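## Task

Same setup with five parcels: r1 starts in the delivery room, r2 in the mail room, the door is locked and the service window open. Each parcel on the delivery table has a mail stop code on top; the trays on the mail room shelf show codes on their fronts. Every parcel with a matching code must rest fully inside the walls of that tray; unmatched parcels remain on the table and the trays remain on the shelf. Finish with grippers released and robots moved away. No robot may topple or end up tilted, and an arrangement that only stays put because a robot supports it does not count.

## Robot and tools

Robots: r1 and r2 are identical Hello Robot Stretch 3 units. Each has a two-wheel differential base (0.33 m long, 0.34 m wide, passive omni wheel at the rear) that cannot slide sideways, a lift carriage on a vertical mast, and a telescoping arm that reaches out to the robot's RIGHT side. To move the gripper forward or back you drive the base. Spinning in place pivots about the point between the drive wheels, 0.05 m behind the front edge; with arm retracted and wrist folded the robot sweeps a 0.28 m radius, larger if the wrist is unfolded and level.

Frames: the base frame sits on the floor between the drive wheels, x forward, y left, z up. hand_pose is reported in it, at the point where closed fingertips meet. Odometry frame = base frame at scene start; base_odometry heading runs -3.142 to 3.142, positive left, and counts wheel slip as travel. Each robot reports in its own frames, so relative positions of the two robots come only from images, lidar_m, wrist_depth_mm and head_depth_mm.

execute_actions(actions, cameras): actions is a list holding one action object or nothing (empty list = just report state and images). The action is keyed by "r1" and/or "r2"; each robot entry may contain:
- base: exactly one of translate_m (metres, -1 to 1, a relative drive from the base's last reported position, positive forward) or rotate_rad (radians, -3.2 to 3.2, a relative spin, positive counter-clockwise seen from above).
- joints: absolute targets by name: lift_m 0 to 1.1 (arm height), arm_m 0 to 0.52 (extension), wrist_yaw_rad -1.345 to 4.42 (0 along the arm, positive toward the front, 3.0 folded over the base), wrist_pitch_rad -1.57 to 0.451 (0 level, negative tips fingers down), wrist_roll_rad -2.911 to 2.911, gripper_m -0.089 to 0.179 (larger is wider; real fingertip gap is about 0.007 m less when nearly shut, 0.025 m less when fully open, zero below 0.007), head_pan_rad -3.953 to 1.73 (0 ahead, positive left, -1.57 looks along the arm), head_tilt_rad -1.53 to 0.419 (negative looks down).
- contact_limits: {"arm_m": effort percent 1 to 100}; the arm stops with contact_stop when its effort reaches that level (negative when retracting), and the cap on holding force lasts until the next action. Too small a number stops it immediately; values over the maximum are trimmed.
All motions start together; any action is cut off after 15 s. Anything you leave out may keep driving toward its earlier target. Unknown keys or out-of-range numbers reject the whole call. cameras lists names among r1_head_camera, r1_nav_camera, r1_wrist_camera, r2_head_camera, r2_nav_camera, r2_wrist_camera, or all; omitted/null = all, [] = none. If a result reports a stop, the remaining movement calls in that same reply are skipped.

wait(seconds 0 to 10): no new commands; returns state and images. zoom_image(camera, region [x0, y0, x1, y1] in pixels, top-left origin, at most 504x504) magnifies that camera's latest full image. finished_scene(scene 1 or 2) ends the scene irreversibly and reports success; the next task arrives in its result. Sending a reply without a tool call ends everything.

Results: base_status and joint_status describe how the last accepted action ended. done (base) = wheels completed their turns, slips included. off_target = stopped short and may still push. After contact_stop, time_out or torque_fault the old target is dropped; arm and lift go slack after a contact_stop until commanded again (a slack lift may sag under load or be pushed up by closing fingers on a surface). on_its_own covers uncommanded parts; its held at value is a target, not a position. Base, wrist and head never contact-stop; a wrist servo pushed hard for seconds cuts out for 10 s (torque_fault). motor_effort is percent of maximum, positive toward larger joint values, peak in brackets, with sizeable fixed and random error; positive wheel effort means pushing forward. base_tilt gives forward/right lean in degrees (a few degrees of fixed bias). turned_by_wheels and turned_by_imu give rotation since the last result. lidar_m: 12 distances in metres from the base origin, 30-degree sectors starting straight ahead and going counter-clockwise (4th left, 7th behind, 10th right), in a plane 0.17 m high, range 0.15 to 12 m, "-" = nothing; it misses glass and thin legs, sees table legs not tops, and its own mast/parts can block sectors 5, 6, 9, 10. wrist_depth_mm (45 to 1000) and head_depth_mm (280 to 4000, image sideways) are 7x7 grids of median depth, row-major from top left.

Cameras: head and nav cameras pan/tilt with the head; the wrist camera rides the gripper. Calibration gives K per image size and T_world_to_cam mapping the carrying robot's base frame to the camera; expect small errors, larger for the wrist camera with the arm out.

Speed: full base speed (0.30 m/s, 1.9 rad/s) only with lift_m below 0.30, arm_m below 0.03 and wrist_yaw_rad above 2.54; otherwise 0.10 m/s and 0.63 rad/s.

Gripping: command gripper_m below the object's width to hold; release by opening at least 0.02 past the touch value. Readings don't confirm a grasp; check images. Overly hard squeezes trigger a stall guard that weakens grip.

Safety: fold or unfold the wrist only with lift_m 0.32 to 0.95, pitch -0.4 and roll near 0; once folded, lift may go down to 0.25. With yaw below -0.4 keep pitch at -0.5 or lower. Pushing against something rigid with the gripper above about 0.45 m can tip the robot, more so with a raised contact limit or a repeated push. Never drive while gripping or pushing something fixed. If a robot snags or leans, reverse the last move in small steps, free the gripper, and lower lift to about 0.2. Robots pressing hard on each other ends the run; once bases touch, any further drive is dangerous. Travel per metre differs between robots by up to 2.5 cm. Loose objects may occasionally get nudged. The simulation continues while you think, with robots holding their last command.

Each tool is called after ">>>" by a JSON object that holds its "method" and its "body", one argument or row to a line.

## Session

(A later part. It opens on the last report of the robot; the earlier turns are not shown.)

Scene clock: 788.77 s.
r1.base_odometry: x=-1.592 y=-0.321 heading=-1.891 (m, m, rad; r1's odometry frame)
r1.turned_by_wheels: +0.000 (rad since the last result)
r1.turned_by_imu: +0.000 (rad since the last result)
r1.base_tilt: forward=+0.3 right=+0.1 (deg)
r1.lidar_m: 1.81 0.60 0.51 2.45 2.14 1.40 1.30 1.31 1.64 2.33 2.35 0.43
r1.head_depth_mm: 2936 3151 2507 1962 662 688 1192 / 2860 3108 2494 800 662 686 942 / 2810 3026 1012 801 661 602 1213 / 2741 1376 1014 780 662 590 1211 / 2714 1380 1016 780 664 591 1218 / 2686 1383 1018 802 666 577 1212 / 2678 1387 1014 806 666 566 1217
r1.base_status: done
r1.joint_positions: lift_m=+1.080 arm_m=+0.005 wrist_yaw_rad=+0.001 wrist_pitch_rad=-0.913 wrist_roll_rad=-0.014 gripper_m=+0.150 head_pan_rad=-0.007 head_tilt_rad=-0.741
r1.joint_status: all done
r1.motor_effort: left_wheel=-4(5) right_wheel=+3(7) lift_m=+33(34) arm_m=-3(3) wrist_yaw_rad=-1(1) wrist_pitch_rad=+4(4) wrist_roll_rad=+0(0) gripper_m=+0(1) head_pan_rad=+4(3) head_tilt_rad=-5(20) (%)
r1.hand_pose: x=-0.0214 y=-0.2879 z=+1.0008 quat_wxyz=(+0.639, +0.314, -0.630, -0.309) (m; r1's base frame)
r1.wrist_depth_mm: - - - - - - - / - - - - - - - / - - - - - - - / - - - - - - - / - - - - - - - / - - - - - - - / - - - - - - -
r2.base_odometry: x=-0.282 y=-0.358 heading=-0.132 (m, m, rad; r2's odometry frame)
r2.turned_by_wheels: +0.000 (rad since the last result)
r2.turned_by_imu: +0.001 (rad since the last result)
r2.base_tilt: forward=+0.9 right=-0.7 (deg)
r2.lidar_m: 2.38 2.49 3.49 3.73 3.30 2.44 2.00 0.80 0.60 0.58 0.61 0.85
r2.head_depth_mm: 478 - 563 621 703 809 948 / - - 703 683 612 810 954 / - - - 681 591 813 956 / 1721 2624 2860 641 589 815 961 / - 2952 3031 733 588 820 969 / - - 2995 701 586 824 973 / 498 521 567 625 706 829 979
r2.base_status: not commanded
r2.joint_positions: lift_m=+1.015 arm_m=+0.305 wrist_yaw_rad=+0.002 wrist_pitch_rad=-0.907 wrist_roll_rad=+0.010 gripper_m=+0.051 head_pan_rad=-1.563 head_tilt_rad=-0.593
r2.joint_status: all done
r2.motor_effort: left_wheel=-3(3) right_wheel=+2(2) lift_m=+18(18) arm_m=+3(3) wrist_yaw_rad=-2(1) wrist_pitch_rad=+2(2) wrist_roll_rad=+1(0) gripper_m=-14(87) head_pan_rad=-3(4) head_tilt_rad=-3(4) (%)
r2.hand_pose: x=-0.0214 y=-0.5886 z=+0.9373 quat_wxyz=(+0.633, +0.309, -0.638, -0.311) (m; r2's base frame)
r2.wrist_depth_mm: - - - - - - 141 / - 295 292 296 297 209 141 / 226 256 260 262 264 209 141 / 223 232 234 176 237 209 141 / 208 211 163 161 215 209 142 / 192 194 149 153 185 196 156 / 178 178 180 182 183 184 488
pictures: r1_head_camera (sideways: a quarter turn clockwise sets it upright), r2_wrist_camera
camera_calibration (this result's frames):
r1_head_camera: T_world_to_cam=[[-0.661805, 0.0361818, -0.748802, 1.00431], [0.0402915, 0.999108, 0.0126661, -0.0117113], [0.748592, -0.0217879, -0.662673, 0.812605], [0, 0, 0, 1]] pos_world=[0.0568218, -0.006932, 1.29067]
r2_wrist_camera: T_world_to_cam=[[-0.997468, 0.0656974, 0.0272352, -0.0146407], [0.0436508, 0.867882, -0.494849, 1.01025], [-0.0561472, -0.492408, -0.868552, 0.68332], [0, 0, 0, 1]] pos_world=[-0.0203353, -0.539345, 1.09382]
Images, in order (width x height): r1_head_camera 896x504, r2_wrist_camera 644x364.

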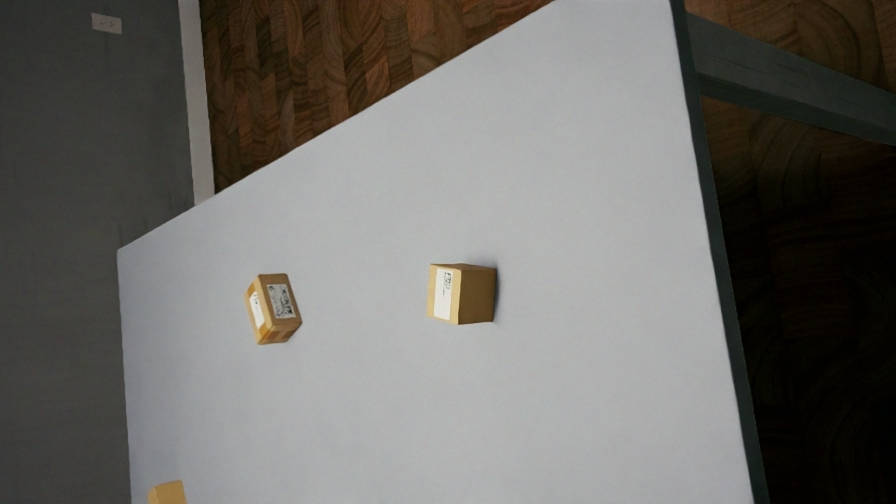

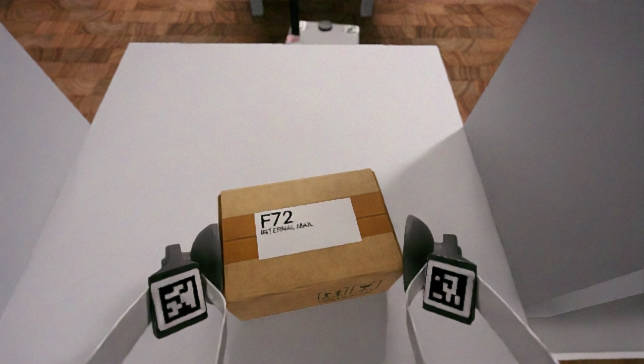

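>>> {"method": "execute_actions", "body": {
  "actions": [
    {"r1":{"base":{"rotate_rad":1.815},"joints":{"head_pan_rad":-1.3,"head_tilt_rad":-0.75}},"r2":{"joints":{"lift_m":1.07,"arm_m":0.0}}}
  ],
  "cameras": ["r2_wrist_camera","r1_head_camera","r1_wrist_camera"]
}}

Scene clock: 804.20 s.
r1.base_odometry: x=-1.592 y=-0.321 heading=-0.076 (m, m, rad; r1's odometry frame)
r1.turned_by_wheels: +1.815 (rad since the last result)
r1.turned_by_imu: +1.787 (rad since the last result)
r1.base_tilt: forward=+0.3 right=+0.1 (deg)
r1.lidar_m: 2.45 1.68 1.32 1.30 1.39 2.04 2.33 2.50 0.43 1.02 0.51 2.49
r1.head_depth_mm: 2665 1368 - 799 - - 1213 / 2729 1377 1010 799 633 588 1211 / 2792 1368 1013 800 639 604 1210 / 2887 3093 1016 803 658 1307 1219 / 3037 3288 1052 805 665 1220 1220 / 3138 3389 2514 802 665 928 1121 / 3214 3451 2504 1994 684 1339 1215
r1.base_status: done
r1.joint_positions: lift_m=+1.080 arm_m=+0.005 wrist_yaw_rad=+0.001 wrist_pitch_rad=-0.913 wrist_roll_rad=-0.014 gripper_m=+0.150 head_pan_rad=-1.293 head_tilt_rad=-0.741
r1.joint_status: all done
r1.motor_effort: left_wheel=-3(8) right_wheel=+3(8) lift_m=+34(33) arm_m=-4(3) wrist_yaw_rad=-1(1) wrist_pitch_rad=+4(4) wrist_roll_rad=+0(0) gripper_m=+0(0) head_pan_rad=-3(33) head_tilt_rad=-5(6) (%)
r1.hand_pose: x=-0.0214 y=-0.2879 z=+1.0008 quat_wxyz=(+0.639, +0.314, -0.630, -0.309) (m; r1's base frame)
r1.wrist_depth_mm: - 593 591 609 612 617 - / - 530 537 543 542 549 - / 491 488 487 489 495 495 - / 438 442 446 453 457 454 - / 420 414 414 415 420 423 - / - 947 - - 397 - - / - - - - - - -
r2.base_odometry: x=-0.282 y=-0.358 heading=-0.132 (m, m, rad; r2's odometry frame)
r2.turned_by_wheels: +0.000 (rad since the last result)
r2.turned_by_imu: +0.002 (rad since the last result)
r2.base_tilt: forward=+0.9 right=-0.7 (deg)
r2.lidar_m: 2.38 2.49 3.48 3.74 3.30 2.45 1.99 0.80 0.60 0.58 0.61 0.85
r2.head_depth_mm: 478 - - - - - - / - - - - - - - / 1754 - - - - - - / - 2779 3379 - 575 - 962 / - 2924 3051 732 588 841 966 / - - 2973 701 586 826 972 / 496 521 568 625 706 829 978
r2.base_status: not commanded
r2.joint_positions: lift_m=+1.070 arm_m=+0.000 wrist_yaw_rad=+0.002 wrist_pitch_rad=-0.913 wrist_roll_rad=+0.010 gripper_m=+0.051 head_pan_rad=-1.563 head_tilt_rad=-0.593
r2.joint_status: all done
r2.motor_effort: left_wheel=-3(3) right_wheel=+2(2) lift_m=+25(25) arm_m=-4(4) wrist_yaw_rad=-1(1) wrist_pitch_rad=+4(4) wrist_roll_rad=+0(0) gripper_m=-13(14) head_pan_rad=-4(3) head_tilt_rad=-4(4) (%)
r2.hand_pose: x=-0.0214 y=-0.2829 z=+0.9910 quat_wxyz=(+0.632, +0.311, -0.637, -0.313) (m; r2's base frame)
r2.wrist_depth_mm: 368 372 419 431 392 377 379 / 428 402 369 376 401 440 443 / 518 502 351 355 491 538 544 / 649 655 636 177 675 687 687 / 899 914 163 161 811 961 990 / - - 148 153 - - - / - - - - - - -
pictures: r1_head_camera (sideways: a quarter turn clockwise sets it upright), r1_wrist_camera, r2_wrist_camera
camera_calibration (this result's frames):
r1_head_camera: T_world_to_cam=[[-0.151238, 0.645363, -0.748754, 1.00114], [0.970181, 0.24205, 0.0126637, -0.0173806], [0.189409, -0.724512, -0.662727, 0.816087], [0, 0, 0, 1]] pos_world=[0.0136983, -0.0506254, 1.29067]
r1_wrist_camera: T_world_to_cam=[[-0.997137, -0.0586584, 0.0477148, -0.0951312], [-0.074421, 0.872992, -0.482024, 0.770858], [-0.0133799, -0.484195, -0.874858, 0.900754], [0, 0, 0, 1]] pos_world=[-0.0254388, -0.242393, 1.16414]
r2_wrist_camera: T_world_to_cam=[[-0.997467, 0.0655421, 0.0276201, -0.0366198], [0.0436498, 0.870718, -0.489841, 0.767346], [-0.0561545, -0.487395, -0.871374, 0.884799], [0, 0, 0, 1]] pos_world=[-0.0203361, -0.234496, 1.14788]
Images, in order (width x height): r1_head_camera 896x504, r1_wrist_camera 644x364, r2_wrist_camera 644x364.

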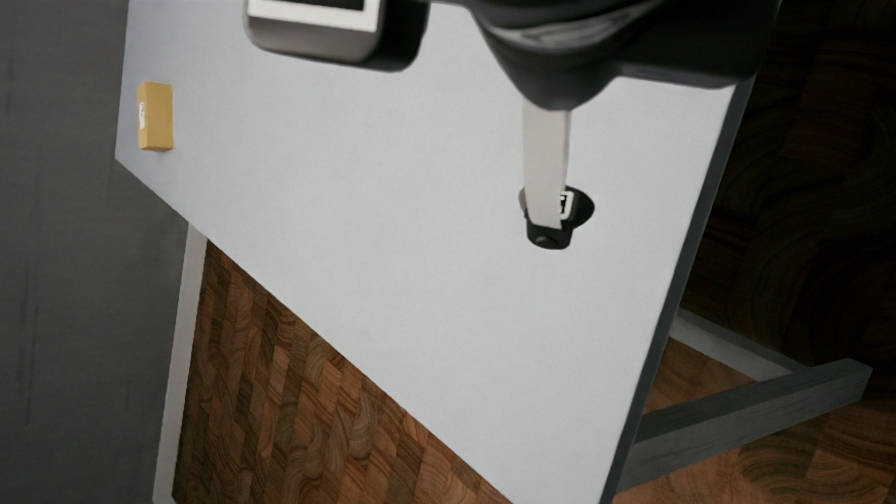

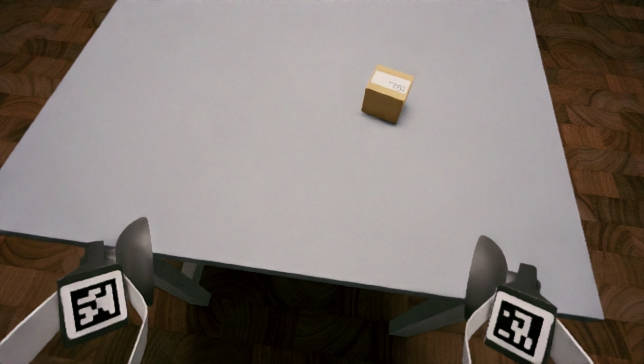

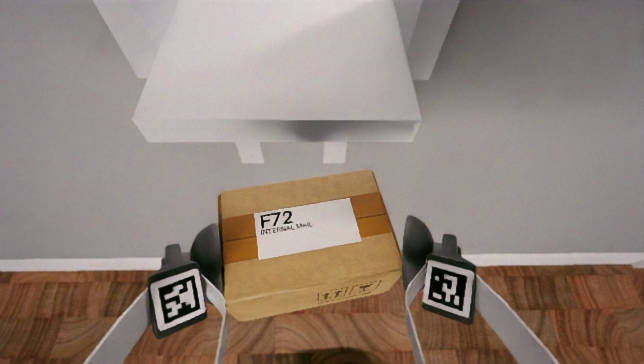

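>>> {"method": "execute_actions", "body": {
  "actions": [
    {"r1":{"base":{"translate_m":-0.1},"joints":{"lift_m":0.95,"arm_m":0.245,"head_pan_rad":-1.4}},"r2":{"base":{"rotate_rad":1.481},"joints":{"lift_m":0.9,"wrist_pitch_rad":-0.4,"head_pan_rad":0.0,"head_tilt_rad":-0.3}}}
  ],
  "cameras": ["r2_wrist_camera","r2_head_camera","r1_wrist_camera","r1_head_camera"]
}}

Scene clock: 827.90 s.
r1.base_odometry: x=-1.691 y=-0.313 heading=-0.076 (m, m, rad; r1's odometry frame)
r1.turned_by_wheels: +0.000 (rad since the last result)
r1.turned_by_imu: -0.002 (rad since the last result)
r1.base_tilt: forward=+0.3 right=+0.0 (deg)
r1.lidar_m: 2.55 1.69 1.32 1.31 1.40 2.05 2.23 2.40 0.38 1.30 0.59 0.58
r1.head_depth_mm: 2607 - - 761 662 564 1172 / 2698 1491 - 732 662 576 1212 / 2722 1371 1010 758 662 589 1213 / 2753 1382 1017 804 663 603 1211 / 2895 1379 1022 805 665 1317 1221 / 2924 3281 1019 801 663 1310 1215 / 3034 3295 2423 806 667 1225 1158
r1.base_status: done
r1.joint_positions: lift_m=+0.950 arm_m=+0.245 wrist_yaw_rad=+0.001 wrist_pitch_rad=-0.913 wrist_roll_rad=-0.014 gripper_m=+0.150 head_pan_rad=-1.393 head_tilt_rad=-0.741
r1.joint_status: all done
r1.motor_effort: left_wheel=-3(8) right_wheel=+3(3) lift_m=+17(30) arm_m=+4(6) wrist_yaw_rad=-1(1) wrist_pitch_rad=+4(4) wrist_roll_rad=+1(0) gripper_m=+0(1) head_pan_rad=-2(10) head_tilt_rad=-6(5) (%)
r1.hand_pose: x=-0.0214 y=-0.5271 z=+0.8716 quat_wxyz=(+0.639, +0.314, -0.630, -0.309) (m; r1's base frame)
r1.wrist_depth_mm: 389 395 399 402 402 417 - / 350 361 367 366 367 374 - / 321 328 329 332 335 339 - / 299 299 302 250 308 314 322 / 274 280 282 273 284 288 296 / 258 260 262 263 262 - 267 / 238 240 243 244 248 - 252
r2.base_odometry: x=-0.282 y=-0.358 heading=+1.349 (m, m, rad; r2's odometry frame)
r2.turned_by_wheels: +1.481 (rad since the last result)
r2.turned_by_imu: +1.470 (rad since the last result)
r2.base_tilt: forward=+0.8 right=-0.7 (deg)
r2.lidar_m: 3.74 3.65 2.51 2.39 0.89 0.62 0.58 0.60 0.78 1.83 2.43 3.18
r2.head_depth_mm: 3305 3485 3647 3848 2855 2056 1617 / 3284 3454 3598 3764 2855 2064 1606 / 3292 3421 3626 3770 2814 2051 1603 / 3212 3418 3556 3748 2845 2055 1605 / 3194 3360 3526 3668 2821 2033 1604 / 3221 3342 3478 3630 2809 2051 1599 / 3178 3308 3481 3662 2806 2025 1601
r2.base_status: done
r2.joint_positions: lift_m=+0.900 arm_m=+0.000 wrist_yaw_rad=+0.002 wrist_pitch_rad=-0.421 wrist_roll_rad=+0.010 gripper_m=+0.050 head_pan_rad=-0.007 head_tilt_rad=-0.310
r2.joint_status: all done
r2.motor_effort: left_wheel=-3(8) right_wheel=+2(3) lift_m=+18(22) arm_m=-4(4) wrist_yaw_rad=-2(3) wrist_pitch_rad=+7(9) wrist_roll_rad=+0(0) gripper_m=+1(14) head_pan_rad=+5(50) head_tilt_rad=+3(22) (%)
r2.hand_pose: x=-0.0211 y=-0.3692 z=+0.9121 quat_wxyz=(+0.688, +0.148, -0.694, -0.148) (m; r2's base frame)
r2.wrist_depth_mm: - - - - - 793 552 / - - - - - 782 559 / - - - - - 815 573 / - - - - - 819 574 / - - - - - 824 575 / - - - - - 848 577 / - - - - - 792 598
pictures: r1_head_camera (sideways: a quarter turn clockwise sets it upright), r1_wrist_camera, r2_head_camera (sideways: a quarter turn clockwise sets it upright), r2_wrist_camera
camera_calibration (this result's frames):
r1_head_camera: T_world_to_cam=[[-0.0859888, 0.657365, -0.74865, 1.0006], [0.989518, 0.143853, 0.0126584, -0.0174917], [0.116017, -0.739715, -0.662844, 0.816687], [0, 0, 0, 1]] pos_world=[0.0085993, -0.0511297, 1.29066]
r1_wrist_camera: T_world_to_cam=[[-0.997142, -0.0585687, 0.047715, -0.102959], [-0.0743426, 0.872997, -0.482027, 0.91736], [-0.0134233, -0.484197, -0.874856, 0.671846], [0, 0, 0, 1]] pos_world=[-0.025447, -0.481576, 1.03487]
r2_head_camera: T_world_to_cam=[[-0.295245, -0.032595, -0.954865, 1.26752], [0.0129007, 0.999191, -0.038097, 0.0515455], [0.955335, -0.0235663, -0.294585, 0.335158], [0, 0, 0, 1]] pos_world=[0.0533739, -0.0022906, 1.311]
r2_wrist_camera: T_world_to_cam=[[-0.99753, 0.069868, -0.00724663, 0.00491206], [0.0437167, 0.536765, -0.842598, 1.00226], [-0.0549809, -0.840834, -0.538494, 0.339912], [0, 0, 0, 1]] pos_world=[-0.020227, -0.252514, 1.02758]
Images, in order (width x height): r1_head_camera 896x504, r1_wrist_camera 644x364, r2_head_camera 896x504, r2_wrist_camera 644x364.

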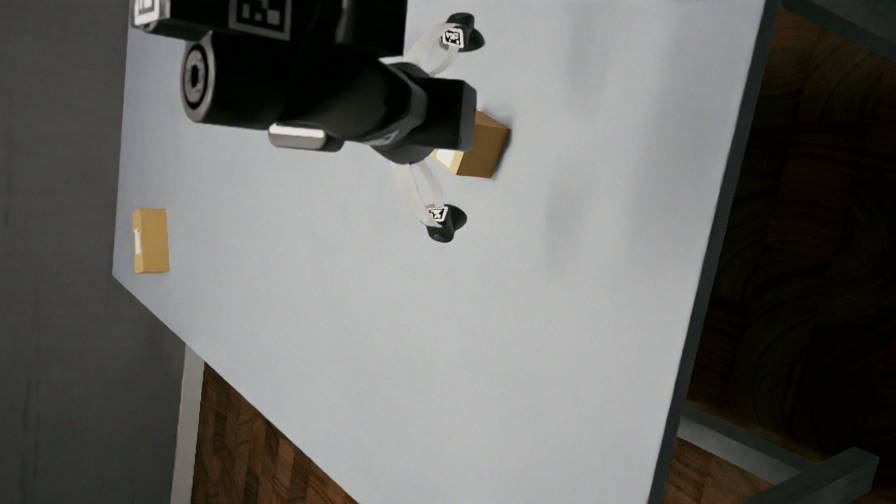

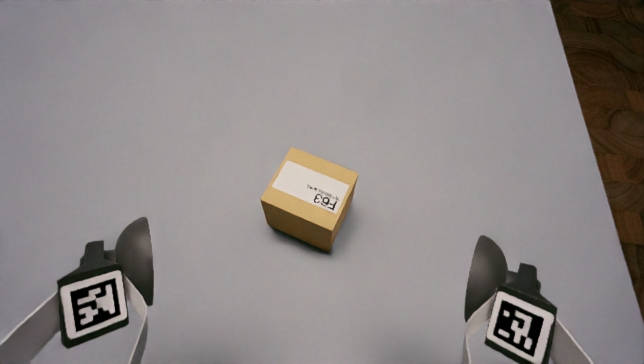

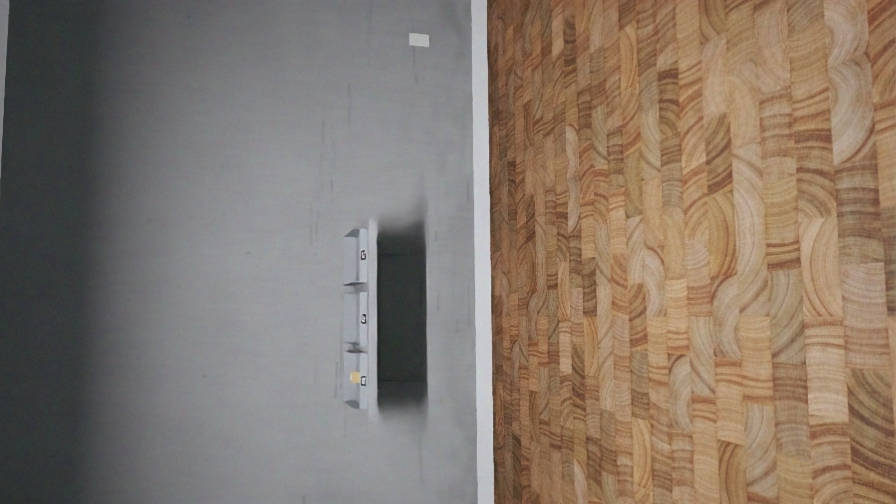

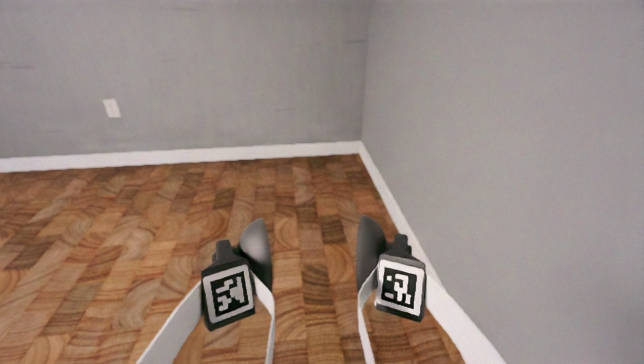

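>>> {"method": "execute_actions", "body": {
  "actions": [
    {"r1":{"joints":{"arm_m":0.005,"lift_m":1.0}},"r2":{"joints":{"head_pan_rad":-2.0,"head_tilt_rad":-1.2}}}
  ],
  "cameras": ["r2_head_camera","r2_nav_camera","r2_wrist_camera"]
}}

Scene clock: 833.93 s.
r1.base_odometry: x=-1.691 y=-0.313 heading=-0.076 (m, m, rad; r1's odometry frame)
r1.turned_by_wheels: +0.000 (rad since the last result)
r1.turned_by_imu: -0.001 (rad since the last result)
r1.base_tilt: forward=+0.3 right=+0.0 (deg)
r1.lidar_m: 2.55 1.69 1.33 1.31 1.40 2.05 2.23 2.38 0.38 1.31 0.59 0.58
r1.head_depth_mm: 2619 1366 1011 - - - - / 2698 1373 1008 853 - - - / 2703 1374 1013 802 646 604 1216 / 2777 1376 1017 804 664 1305 1221 / 2892 1386 1012 803 663 1304 1215 / 2944 3217 1017 803 665 1306 1217 / 3028 3309 2429 804 665 1224 1157
r1.base_status: not commanded
r1.joint_positions: lift_m=+1.000 arm_m=+0.005 wrist_yaw_rad=+0.001 wrist_pitch_rad=-0.913 wrist_roll_rad=-0.014 gripper_m=+0.150 head_pan_rad=-1.393 head_tilt_rad=-0.741
r1.joint_status: all done
r1.motor_effort: left_wheel=-3(3) right_wheel=+3(3) lift_m=+34(35) arm_m=-3(4) wrist_yaw_rad=-1(1) wrist_pitch_rad=+4(4) wrist_roll_rad=+0(0) gripper_m=+0(0) head_pan_rad=-2(1) head_tilt_rad=-5(5) (%)
r1.hand_pose: x=-0.0214 y=-0.2879 z=+0.9208 quat_wxyz=(+0.639, +0.314, -0.630, -0.309) (m; r1's base frame)
r1.wrist_depth_mm: 463 467 474 461 486 508 - / 418 425 432 425 435 448 - / 382 385 395 397 396 414 - / 353 353 353 359 365 370 - / 347 332 331 332 338 341 - / - - - - 321 - - / 949 927 969 974 974 - -
r2.base_odometry: x=-0.282 y=-0.358 heading=+1.349 (m, m, rad; r2's odometry frame)
r2.turned_by_wheels: +0.000 (rad since the last result)
r2.turned_by_imu: +0.001 (rad since the last result)
r2.base_tilt: forward=+0.8 right=-0.8 (deg)
r2.lidar_m: 3.72 3.65 2.51 2.39 0.89 0.62 0.58 0.59 0.78 1.82 2.43 3.17
r2.head_depth_mm: 795 848 - - - 1192 1112 / 911 - - - 1274 1202 1087 / 1070 - - - 1276 - - / 1291 - - - 1271 - - / 1623 - - - 1256 1187 1103 / 1796 1666 - - 1258 1177 1102 / 1798 1678 - 1363 1263 1177 1097
r2.base_status: not commanded
r2.joint_positions: lift_m=+0.900 arm_m=+0.000 wrist_yaw_rad=+0.002 wrist_pitch_rad=-0.421 wrist_roll_rad=+0.010 gripper_m=+0.050 head_pan_rad=-1.993 head_tilt_rad=-1.185
r2.joint_status: all done
r2.motor_effort: left_wheel=-2(3) right_wheel=+2(2) lift_m=+18(18) arm_m=-4(4) wrist_yaw_rad=-2(2) wrist_pitch_rad=+7(7) wrist_roll_rad=+0(0) gripper_m=+1(1) head_pan_rad=-3(52) head_tilt_rad=-6(39) (%)
r2.hand_pose: x=-0.0211 y=-0.3692 z=+0.9121 quat_wxyz=(+0.688, +0.148, -0.694, -0.148) (m; r2's base frame)
r2.wrist_depth_mm: - - - - - 783 553 / - - - - - 804 556 / - - - - - 802 565 / - - - - - 846 572 / - - - - - 818 583 / - - - - - 842 586 / - - - - - 794 600
pictures: r2_head_camera (sideways: a quarter turn clockwise sets it upright), r2_nav_camera (sideways: a quarter turn counterclockwise sets it upright), r2_wrist_camera
camera_calibration (this result's frames):
r2_head_camera: T_world_to_cam=[[0.346063, 0.855465, -0.385254, 0.521217], [0.922037, -0.386019, -0.0289216, 0.0340136], [-0.173457, -0.34521, -0.922357, 1.15859], [0, 0, 0, 1]] pos_world=[-0.0107701, -0.032795, 1.27042]
r2_nav_camera: T_world_to_cam=[[-0.401831, -0.843974, 0.355302, -0.413217], [-0.904386, 0.42661, -0.00946285, 0.0633006], [-0.143589, -0.325133, -0.934704, 1.16848], [0, 0, 0, 1]] pos_world=[0.0589865, 0.00416334, 1.2396]
r2_wrist_camera: T_world_to_cam=[[-0.99753, 0.0698677, -0.00724645, 0.00491184], [0.0437164, 0.536765, -0.842598, 1.00226], [-0.0549808, -0.840834, -0.538494, 0.339912], [0, 0, 0, 1]] pos_world=[-0.020227, -0.252514, 1.02758]
Images, in order (width x height): r2_head_camera 896x504, r2_nav_camera 672x504, r2_wrist_camera 644x364.

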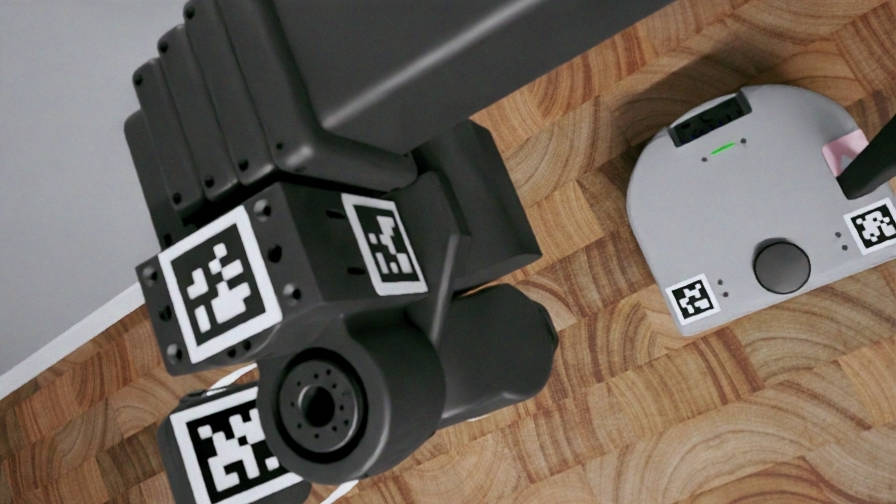

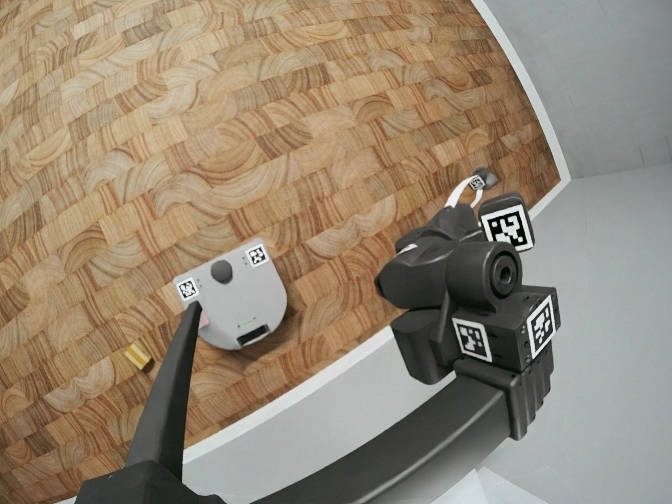

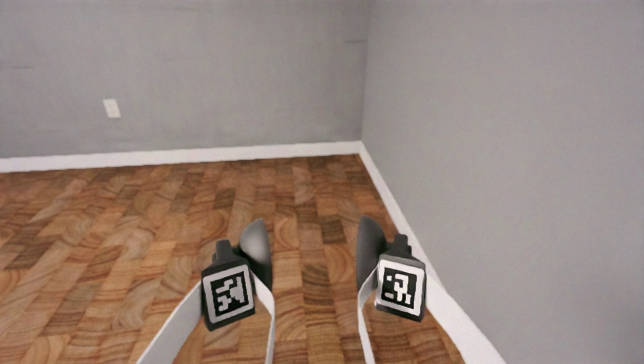

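>>> {"method": "execute_actions", "body": {
  "actions": [
    {"r1":{"joints":{"lift_m":0.93,"wrist_pitch_rad":-0.4,"wrist_yaw_rad":1.6}},"r2":{"base":{"rotate_rad":-2.79},"joints":{"lift_m":0.35,"wrist_pitch_rad":-0.9,"gripper_m":0.178,"head_pan_rad":-1.57,"head_tilt_rad":-1.15}}}
  ],
  "cameras": ["r2_head_camera","r2_nav_camera","r2_wrist_camera"]
}}

Scene clock: 866.93 s.
r1.base_odometry: x=-1.691 y=-0.313 heading=-0.076 (m, m, rad; r1's odometry frame)
r1.turned_by_wheels: +0.000 (rad since the last result)
r1.turned_by_imu: -0.001 (rad since the last result)
r1.base_tilt: forward=+0.3 right=+0.1 (deg)
r1.lidar_m: 2.55 1.69 1.32 1.31 1.40 2.05 2.23 2.39 0.38 1.30 0.59 0.58
r1.head_depth_mm: 2643 1370 1010 798 697 - - / 2667 1367 1010 779 696 - - / 2708 1372 1013 777 662 576 - / 2779 1385 1018 803 664 590 - / 2887 1378 1014 804 664 598 - / 2977 3245 1019 804 666 - - / 3028 3331 2447 807 665 1143 1110
r1.base_status: not commanded
r1.joint_positions: lift_m=+0.930 arm_m=+0.005 wrist_yaw_rad=+1.597 wrist_pitch_rad=-0.423 wrist_roll_rad=-0.014 gripper_m=+0.150 head_pan_rad=-1.393 head_tilt_rad=-0.741
r1.joint_status: all done
r1.motor_effort: left_wheel=-3(3) right_wheel=+3(3) lift_m=+17(32) arm_m=-2(3) wrist_yaw_rad=+5(3) wrist_pitch_rad=+8(8) wrist_roll_rad=+0(0) gripper_m=+0(0) head_pan_rad=-1(2) head_tilt_rad=-6(5) (%)
r1.hand_pose: x=+0.2023 y=-0.1447 z=+0.9420 quat_wxyz=(+0.592, +0.596, -0.372, +0.396) (m; r1's base frame)
r1.wrist_depth_mm: - - - - - - - / - - - - - - - / - - - - - - - / - - - - - - - / - - - - - 470 461 / - - - - - - 387 / - - - - - - 335
r2.base_odometry: x=-0.282 y=-0.358 heading=-1.440 (m, m, rad; r2's odometry frame)
r2.turned_by_wheels: -2.790 (rad since the last result)
r2.turned_by_imu: -2.765 (rad since the last result)
r2.base_tilt: forward=+0.9 right=-0.7 (deg)
r2.lidar_m: 0.58 0.69 1.25 2.38 2.81 3.73 3.74 2.71 2.39 1.10 0.66 0.58
r2.head_depth_mm: 1925 1711 1542 1402 1292 1194 1130 / 1911 1704 1544 1404 1288 1203 - / 1905 1704 1532 1402 1283 - - / 1869 1693 1528 1399 1287 - - / 1530 1645 1533 1394 1278 1186 1100 / 1243 1391 1484 1386 1280 1183 1101 / 1021 1122 1239 1343 1279 1177 1096
r2.base_status: done
r2.joint_positions: lift_m=+0.350 arm_m=+0.000 wrist_yaw_rad=+0.002 wrist_pitch_rad=-0.906 wrist_roll_rad=+0.010 gripper_m=+0.178 head_pan_rad=-1.577 head_tilt_rad=-1.149
r2.joint_status: all done
r2.motor_effort: left_wheel=+2(6) right_wheel=-1(3) lift_m=+18(18) arm_m=-4(4) wrist_yaw_rad=-2(3) wrist_pitch_rad=+2(8) wrist_roll_rad=+0(0) gripper_m=+1(86) head_pan_rad=+4(38) head_tilt_rad=+0(5) (%)
r2.hand_pose: x=-0.0213 y=-0.2843 z=+0.2724 quat_wxyz=(+0.633, +0.309, -0.638, -0.311) (m; r2's base frame)
r2.wrist_depth_mm: 517 674 728 743 750 751 775 / 525 623 639 650 658 658 670 / 527 563 563 571 574 577 587 / 496 503 504 466 523 521 526 / 458 461 465 469 468 482 482 / 424 425 427 430 432 429 438 / - 390 396 397 400 401 397
pictures: r2_head_camera (sideways: a quarter turn clockwise sets it upright), r2_nav_camera (sideways: a quarter turn counterclockwise sets it upright), r2_wrist_camera
camera_calibration (this result's frames):
r2_head_camera: T_world_to_cam=[[-0.0290627, 0.907966, -0.418034, 0.5662], [0.999389, 0.0182615, -0.0298158, 0.0347073], [-0.0194378, -0.418645, -0.907942, 1.13893], [0, 0, 0, 1]] pos_world=[0.00390749, -0.0379174, 1.27181]
r2_nav_camera: T_world_to_cam=[[-0.0266007, -0.921046, 0.388544, -0.4588], [-0.999646, 0.0245977, -0.0101292, 0.0647497], [-0.000227819, -0.388676, -0.921375, 1.1503], [0, 0, 0, 1]] pos_world=[0.0527844, 0.0229248, 1.23878]
r2_wrist_camera: T_world_to_cam=[[-0.997493, 0.0653512, 0.0271361, -0.0165384], [0.043346, 0.867432, -0.495665, 0.417225], [-0.055931, -0.493246, -0.86809, 0.255332], [0, 0, 0, 1]] pos_world=[-0.020301, -0.234892, 0.428903]
Images, in order (width x height): r2_head_camera 896x504, r2_nav_camera 672x504, r2_wrist_camera 644x364.

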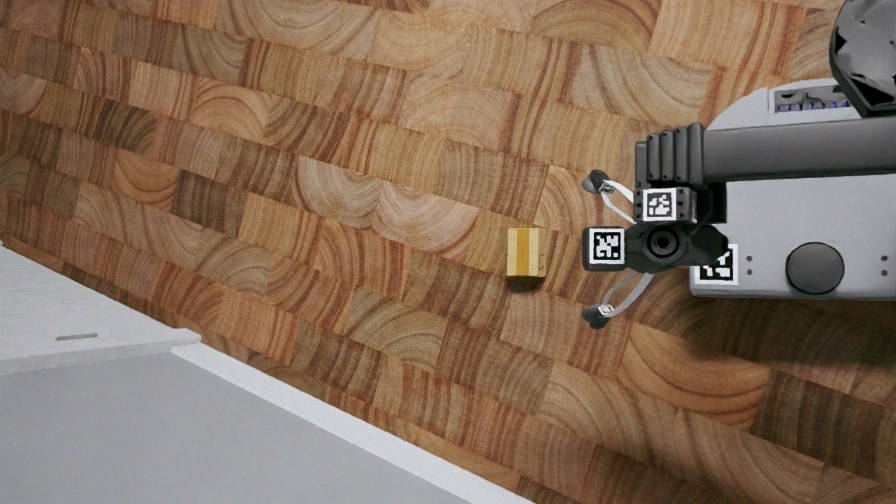

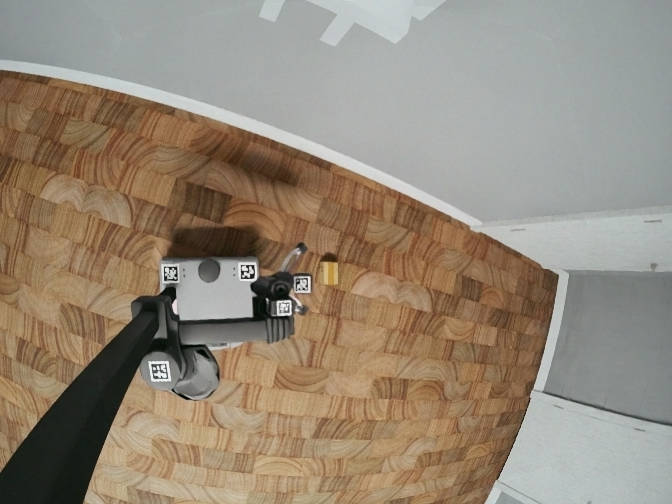

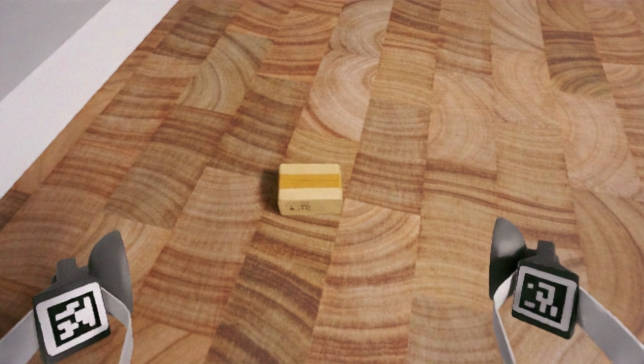

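>>> {"method": "execute_actions", "body": {
  "actions": [
    {"r1":{"base":{"rotate_rad":1.59}},"r2":{"joints":{"lift_m":0.095,"arm_m":0.177,"head_tilt_rad":-1.0}}}
  ],
  "cameras": ["r2_head_camera","r2_wrist_camera","r1_nav_camera"]
}}

Scene clock: 886.50 s.
r1.base_odometry: x=-1.691 y=-0.313 heading=+1.514 (m, m, rad; r1's odometry frame)
r1.turned_by_wheels: +1.590 (rad since the last result)
r1.turned_by_imu: +1.566 (rad since the last result)
r1.base_tilt: forward=+0.3 right=+0.1 (deg)
r1.lidar_m: 1.31 1.41 2.08 2.23 2.41 0.38 1.27 0.58 0.58 2.55 1.68 1.32
r1.head_depth_mm: 2207 2442 2511 1968 1724 - - / 2265 2519 2500 1980 1716 - - / 2323 2564 2504 1971 1647 1426 - / 2356 2660 2528 1981 1641 1423 - / 2435 2745 2496 1996 1637 1456 - / 2479 2745 2522 1971 1642 - - / 2235 2328 2378 1999 1631 1397 1200
r1.base_status: done
r1.joint_positions: lift_m=+0.930 arm_m=+0.005 wrist_yaw_rad=+1.597 wrist_pitch_rad=-0.423 wrist_roll_rad=-0.014 gripper_m=+0.150 head_pan_rad=-1.393 head_tilt_rad=-0.741
r1.joint_status: not commanded
r1.motor_effort: left_wheel=-3(8) right_wheel=+4(7) lift_m=+17(17) arm_m=-3(3) wrist_yaw_rad=+3(4) wrist_pitch_rad=+8(7) wrist_roll_rad=+0(0) gripper_m=+0(0) head_pan_rad=-3(3) head_tilt_rad=-6(5) (%)
r1.hand_pose: x=+0.2024 y=-0.1445 z=+0.9420 quat_wxyz=(+0.592, +0.596, -0.372, +0.396) (m; r1's base frame)
r1.wrist_depth_mm: - - - - - - 996 / - - - - - - - / - - - - - - - / - - - - - - - / - - - - - - - / - - - - - - - / - - - - - - -
r2.base_odometry: x=-0.282 y=-0.358 heading=-1.440 (m, m, rad; r2's odometry frame)
r2.turned_by_wheels: +0.000 (rad since the last result)
r2.turned_by_imu: +0.002 (rad since the last result)
r2.base_tilt: forward=+0.8 right=-0.6 (deg)
r2.lidar_m: 0.58 0.69 1.25 2.38 2.81 3.74 3.74 2.73 2.39 1.10 0.66 0.58
r2.head_depth_mm: 2164 2061 1756 1543 1375 1228 1115 / 2235 2053 1761 1545 1371 1228 1131 / 2257 2045 1753 1533 1364 1228 - / 1942 1977 1754 1524 1364 1194 1144 / 1435 1634 1698 1527 1366 1223 1110 / 1170 1298 1454 1488 1353 1221 1109 / 978 1060 1156 1273 1313 1214 1104
r2.base_status: not commanded
r2.joint_positions: lift_m=+0.095 arm_m=+0.177 wrist_yaw_rad=+0.002 wrist_pitch_rad=-0.906 wrist_roll_rad=+0.010 gripper_m=+0.178 head_pan_rad=-1.577 head_tilt_rad=-1.001
r2.joint_status: all done
r2.motor_effort: left_wheel=+2(2) right_wheel=-1(1) lift_m=+18(16) arm_m=+4(1) wrist_yaw_rad=-1(3) wrist_pitch_rad=+2(2) wrist_roll_rad=+0(0) gripper_m=+1(1) head_pan_rad=+4(4) head_tilt_rad=+1(15) (%)
r2.hand_pose: x=-0.0214 y=-0.4607 z=+0.0173 quat_wxyz=(+0.633, +0.309, -0.638, -0.311) (m; r2's base frame)
r2.wrist_depth_mm: 294 298 300 306 306 313 316 / 258 261 262 265 268 272 275 / 230 232 234 238 238 241 242 / 208 209 202 154 211 216 218 / 190 192 142 140 146 200 198 / - 175 150 136 173 178 181 / - 162 163 164 165 166 164
pictures: r1_nav_camera (sideways: a quarter turn counterclockwise sets it upright), r2_head_camera (sideways: a quarter turn clockwise sets it upright), r2_wrist_camera
camera_calibration (this result's frames):
r1_nav_camera: T_world_to_cam=[[0.146058, -0.648363, 0.74719, -0.931555], [-0.976425, -0.215829, 0.00358554, 0.0541], [0.158941, -0.730098, -0.664601, 0.821544], [0, 0, 0, 1]] pos_world=[0.0583089, 0.00749876, 1.24185]
r2_head_camera: T_world_to_cam=[[-0.0295265, 0.836372, -0.547366, 0.734672], [0.999359, 0.0136222, -0.0330937, 0.038981], [-0.0202223, -0.547993, -0.836239, 1.04575], [0, 0, 0, 1]] pos_world=[0.00388383, -0.0419256, 1.27792]
r2_wrist_camera: T_world_to_cam=[[-0.99747, 0.0656927, 0.027167, 0.00201985], [0.0436534, 0.867644, -0.495266, 0.443924], [-0.0561066, -0.492827, -0.868316, -0.0529143], [0, 0, 0, 1]] pos_world=[-0.0203329, -0.411378, 0.173859]
Images, in order (width x height): r1_nav_camera 672x504, r2_head_camera 896x504, r2_wrist_camera 644x364.

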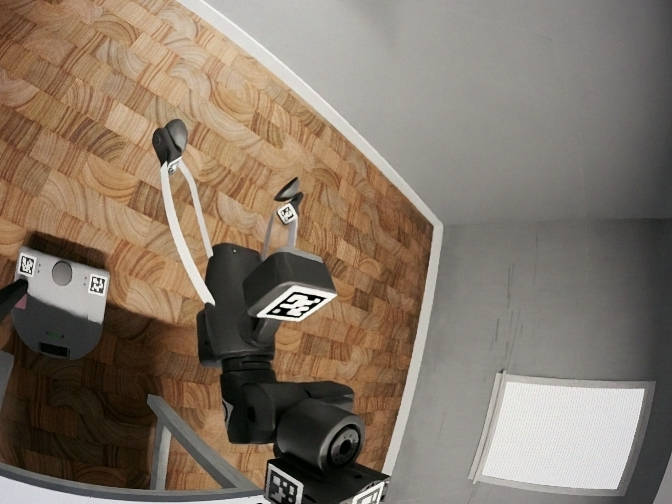

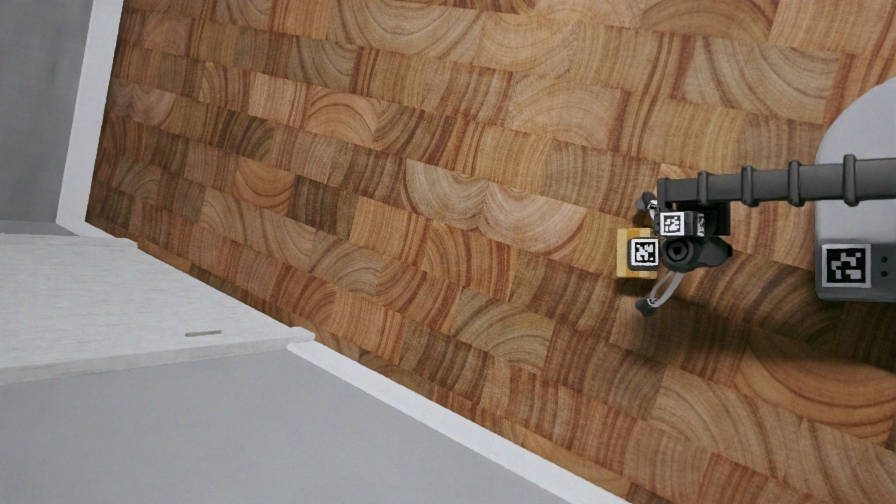

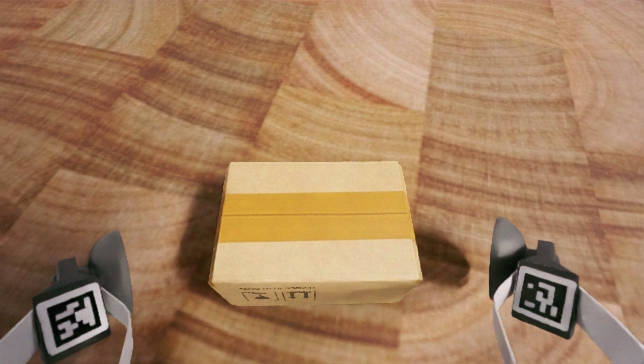

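>>> {"method": "execute_actions", "body": {
  "actions": [
    {"r1":{"base":{"translate_m":0.15}},"r2":{"joints":{"gripper_m":0.04}}}
  ],
  "cameras": ["r2_wrist_camera"]
}}

Scene clock: 894.83 s.
r1.base_odometry: x=-1.683 y=-0.163 heading=+1.514 (m, m, rad; r1's odometry frame)
r1.turned_by_wheels: +0.000 (rad since the last result)
r1.turned_by_imu: +0.000 (rad since the last result)
r1.base_tilt: forward=+0.2 right=+0.1 (deg)
r1.lidar_m: 1.16 1.25 1.84 2.21 2.39 0.52 1.32 0.69 2.61 2.57 1.48 1.17
r1.head_depth_mm: 2228 2439 2480 1976 1725 - - / 2241 2550 2494 1966 1713 - - / 2337 2619 2513 1964 1631 1422 - / 2392 2690 2529 1980 1640 1421 - / 2454 2738 2531 1989 1635 1459 - / 2377 2540 2426 1982 1632 - - / 1963 2070 2192 1982 1640 1393 1197
r1.base_status: done
r1.joint_positions: lift_m=+0.930 arm_m=+0.005 wrist_yaw_rad=+1.597 wrist_pitch_rad=-0.423 wrist_roll_rad=-0.014 gripper_m=+0.150 head_pan_rad=-1.393 head_tilt_rad=-0.741
r1.joint_status: not commanded
r1.motor_effort: left_wheel=-4(4) right_wheel=+3(9) lift_m=+17(18) arm_m=-3(3) wrist_yaw_rad=+4(4) wrist_pitch_rad=+8(7) wrist_roll_rad=+0(0) gripper_m=+0(0) head_pan_rad=-1(2) head_tilt_rad=-6(6) (%)
r1.hand_pose: x=+0.2024 y=-0.1445 z=+0.9420 quat_wxyz=(+0.592, +0.596, -0.372, +0.396) (m; r1's base frame)
r1.wrist_depth_mm: - - - 927 - 899 855 / - - - - - 939 911 / - - - - - - - / - - - - - - - / - - - - - - - / - - - - - - - / - - - - - - -
r2.base_odometry: x=-0.282 y=-0.358 heading=-1.440 (m, m, rad; r2's odometry frame)
r2.turned_by_wheels: +0.000 (rad since the last result)
r2.turned_by_imu: +0.001 (rad since the last result)
r2.base_tilt: forward=+0.9 right=-0.7 (deg)
r2.lidar_m: 0.58 0.69 1.25 2.38 2.81 3.73 3.75 2.72 2.39 1.10 0.66 0.58
r2.head_depth_mm: 2171 2052 1765 1543 1371 1229 1115 / 2239 2045 1755 1531 1371 1233 1130 / 2265 2042 1751 1531 1365 1225 - / 1933 1989 1746 1529 1356 1194 1144 / 1431 1629 1702 1523 1356 1221 1112 / 1167 1303 1446 1496 1355 1218 1107 / 978 1057 1157 1274 1309 1214 1105
r2.base_status: not commanded
r2.joint_positions: lift_m=+0.095 arm_m=+0.177 wrist_yaw_rad=+0.002 wrist_pitch_rad=-0.911 wrist_roll_rad=+0.010 gripper_m=+0.041 head_pan_rad=-1.577 head_tilt_rad=-1.001
r2.joint_status: all done
r2.motor_effort: left_wheel=+2(2) right_wheel=-1(1) lift_m=+18(18) arm_m=+3(4) wrist_yaw_rad=-2(2) wrist_pitch_rad=+4(3) wrist_roll_rad=+0(0) gripper_m=-18(92) head_pan_rad=+4(4) head_tilt_rad=+1(0) (%)
r2.hand_pose: x=-0.0214 y=-0.4598 z=+0.0167 quat_wxyz=(+0.632, +0.310, -0.638, -0.312) (m; r2's base frame)
r2.wrist_depth_mm: 291 294 295 299 304 308 310 / 256 259 261 265 267 270 272 / 230 231 233 235 237 240 243 / 206 208 201 152 209 215 217 / 188 189 139 138 142 196 198 / 173 176 130 131 134 180 181 / 160 159 162 163 164 165 166
pictures: r2_wrist_camera
camera_calibration (this result's frames):
r2_wrist_camera: T_world_to_cam=[[-0.99747, 0.0655711, 0.0274657, 0.00191109], [0.0436495, 0.869834, -0.49141, 0.443723], [-0.0561129, -0.488968, -0.870495, -0.0511703], [0, 0, 0, 1]] pos_world=[-0.0203333, -0.411111, 0.173454]
Images, in order (width x height): r2_wrist_camera 644x364.

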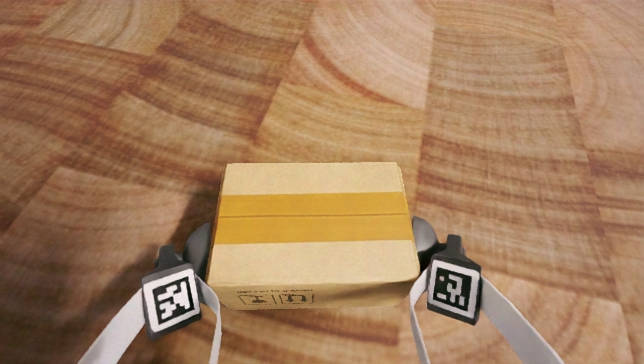

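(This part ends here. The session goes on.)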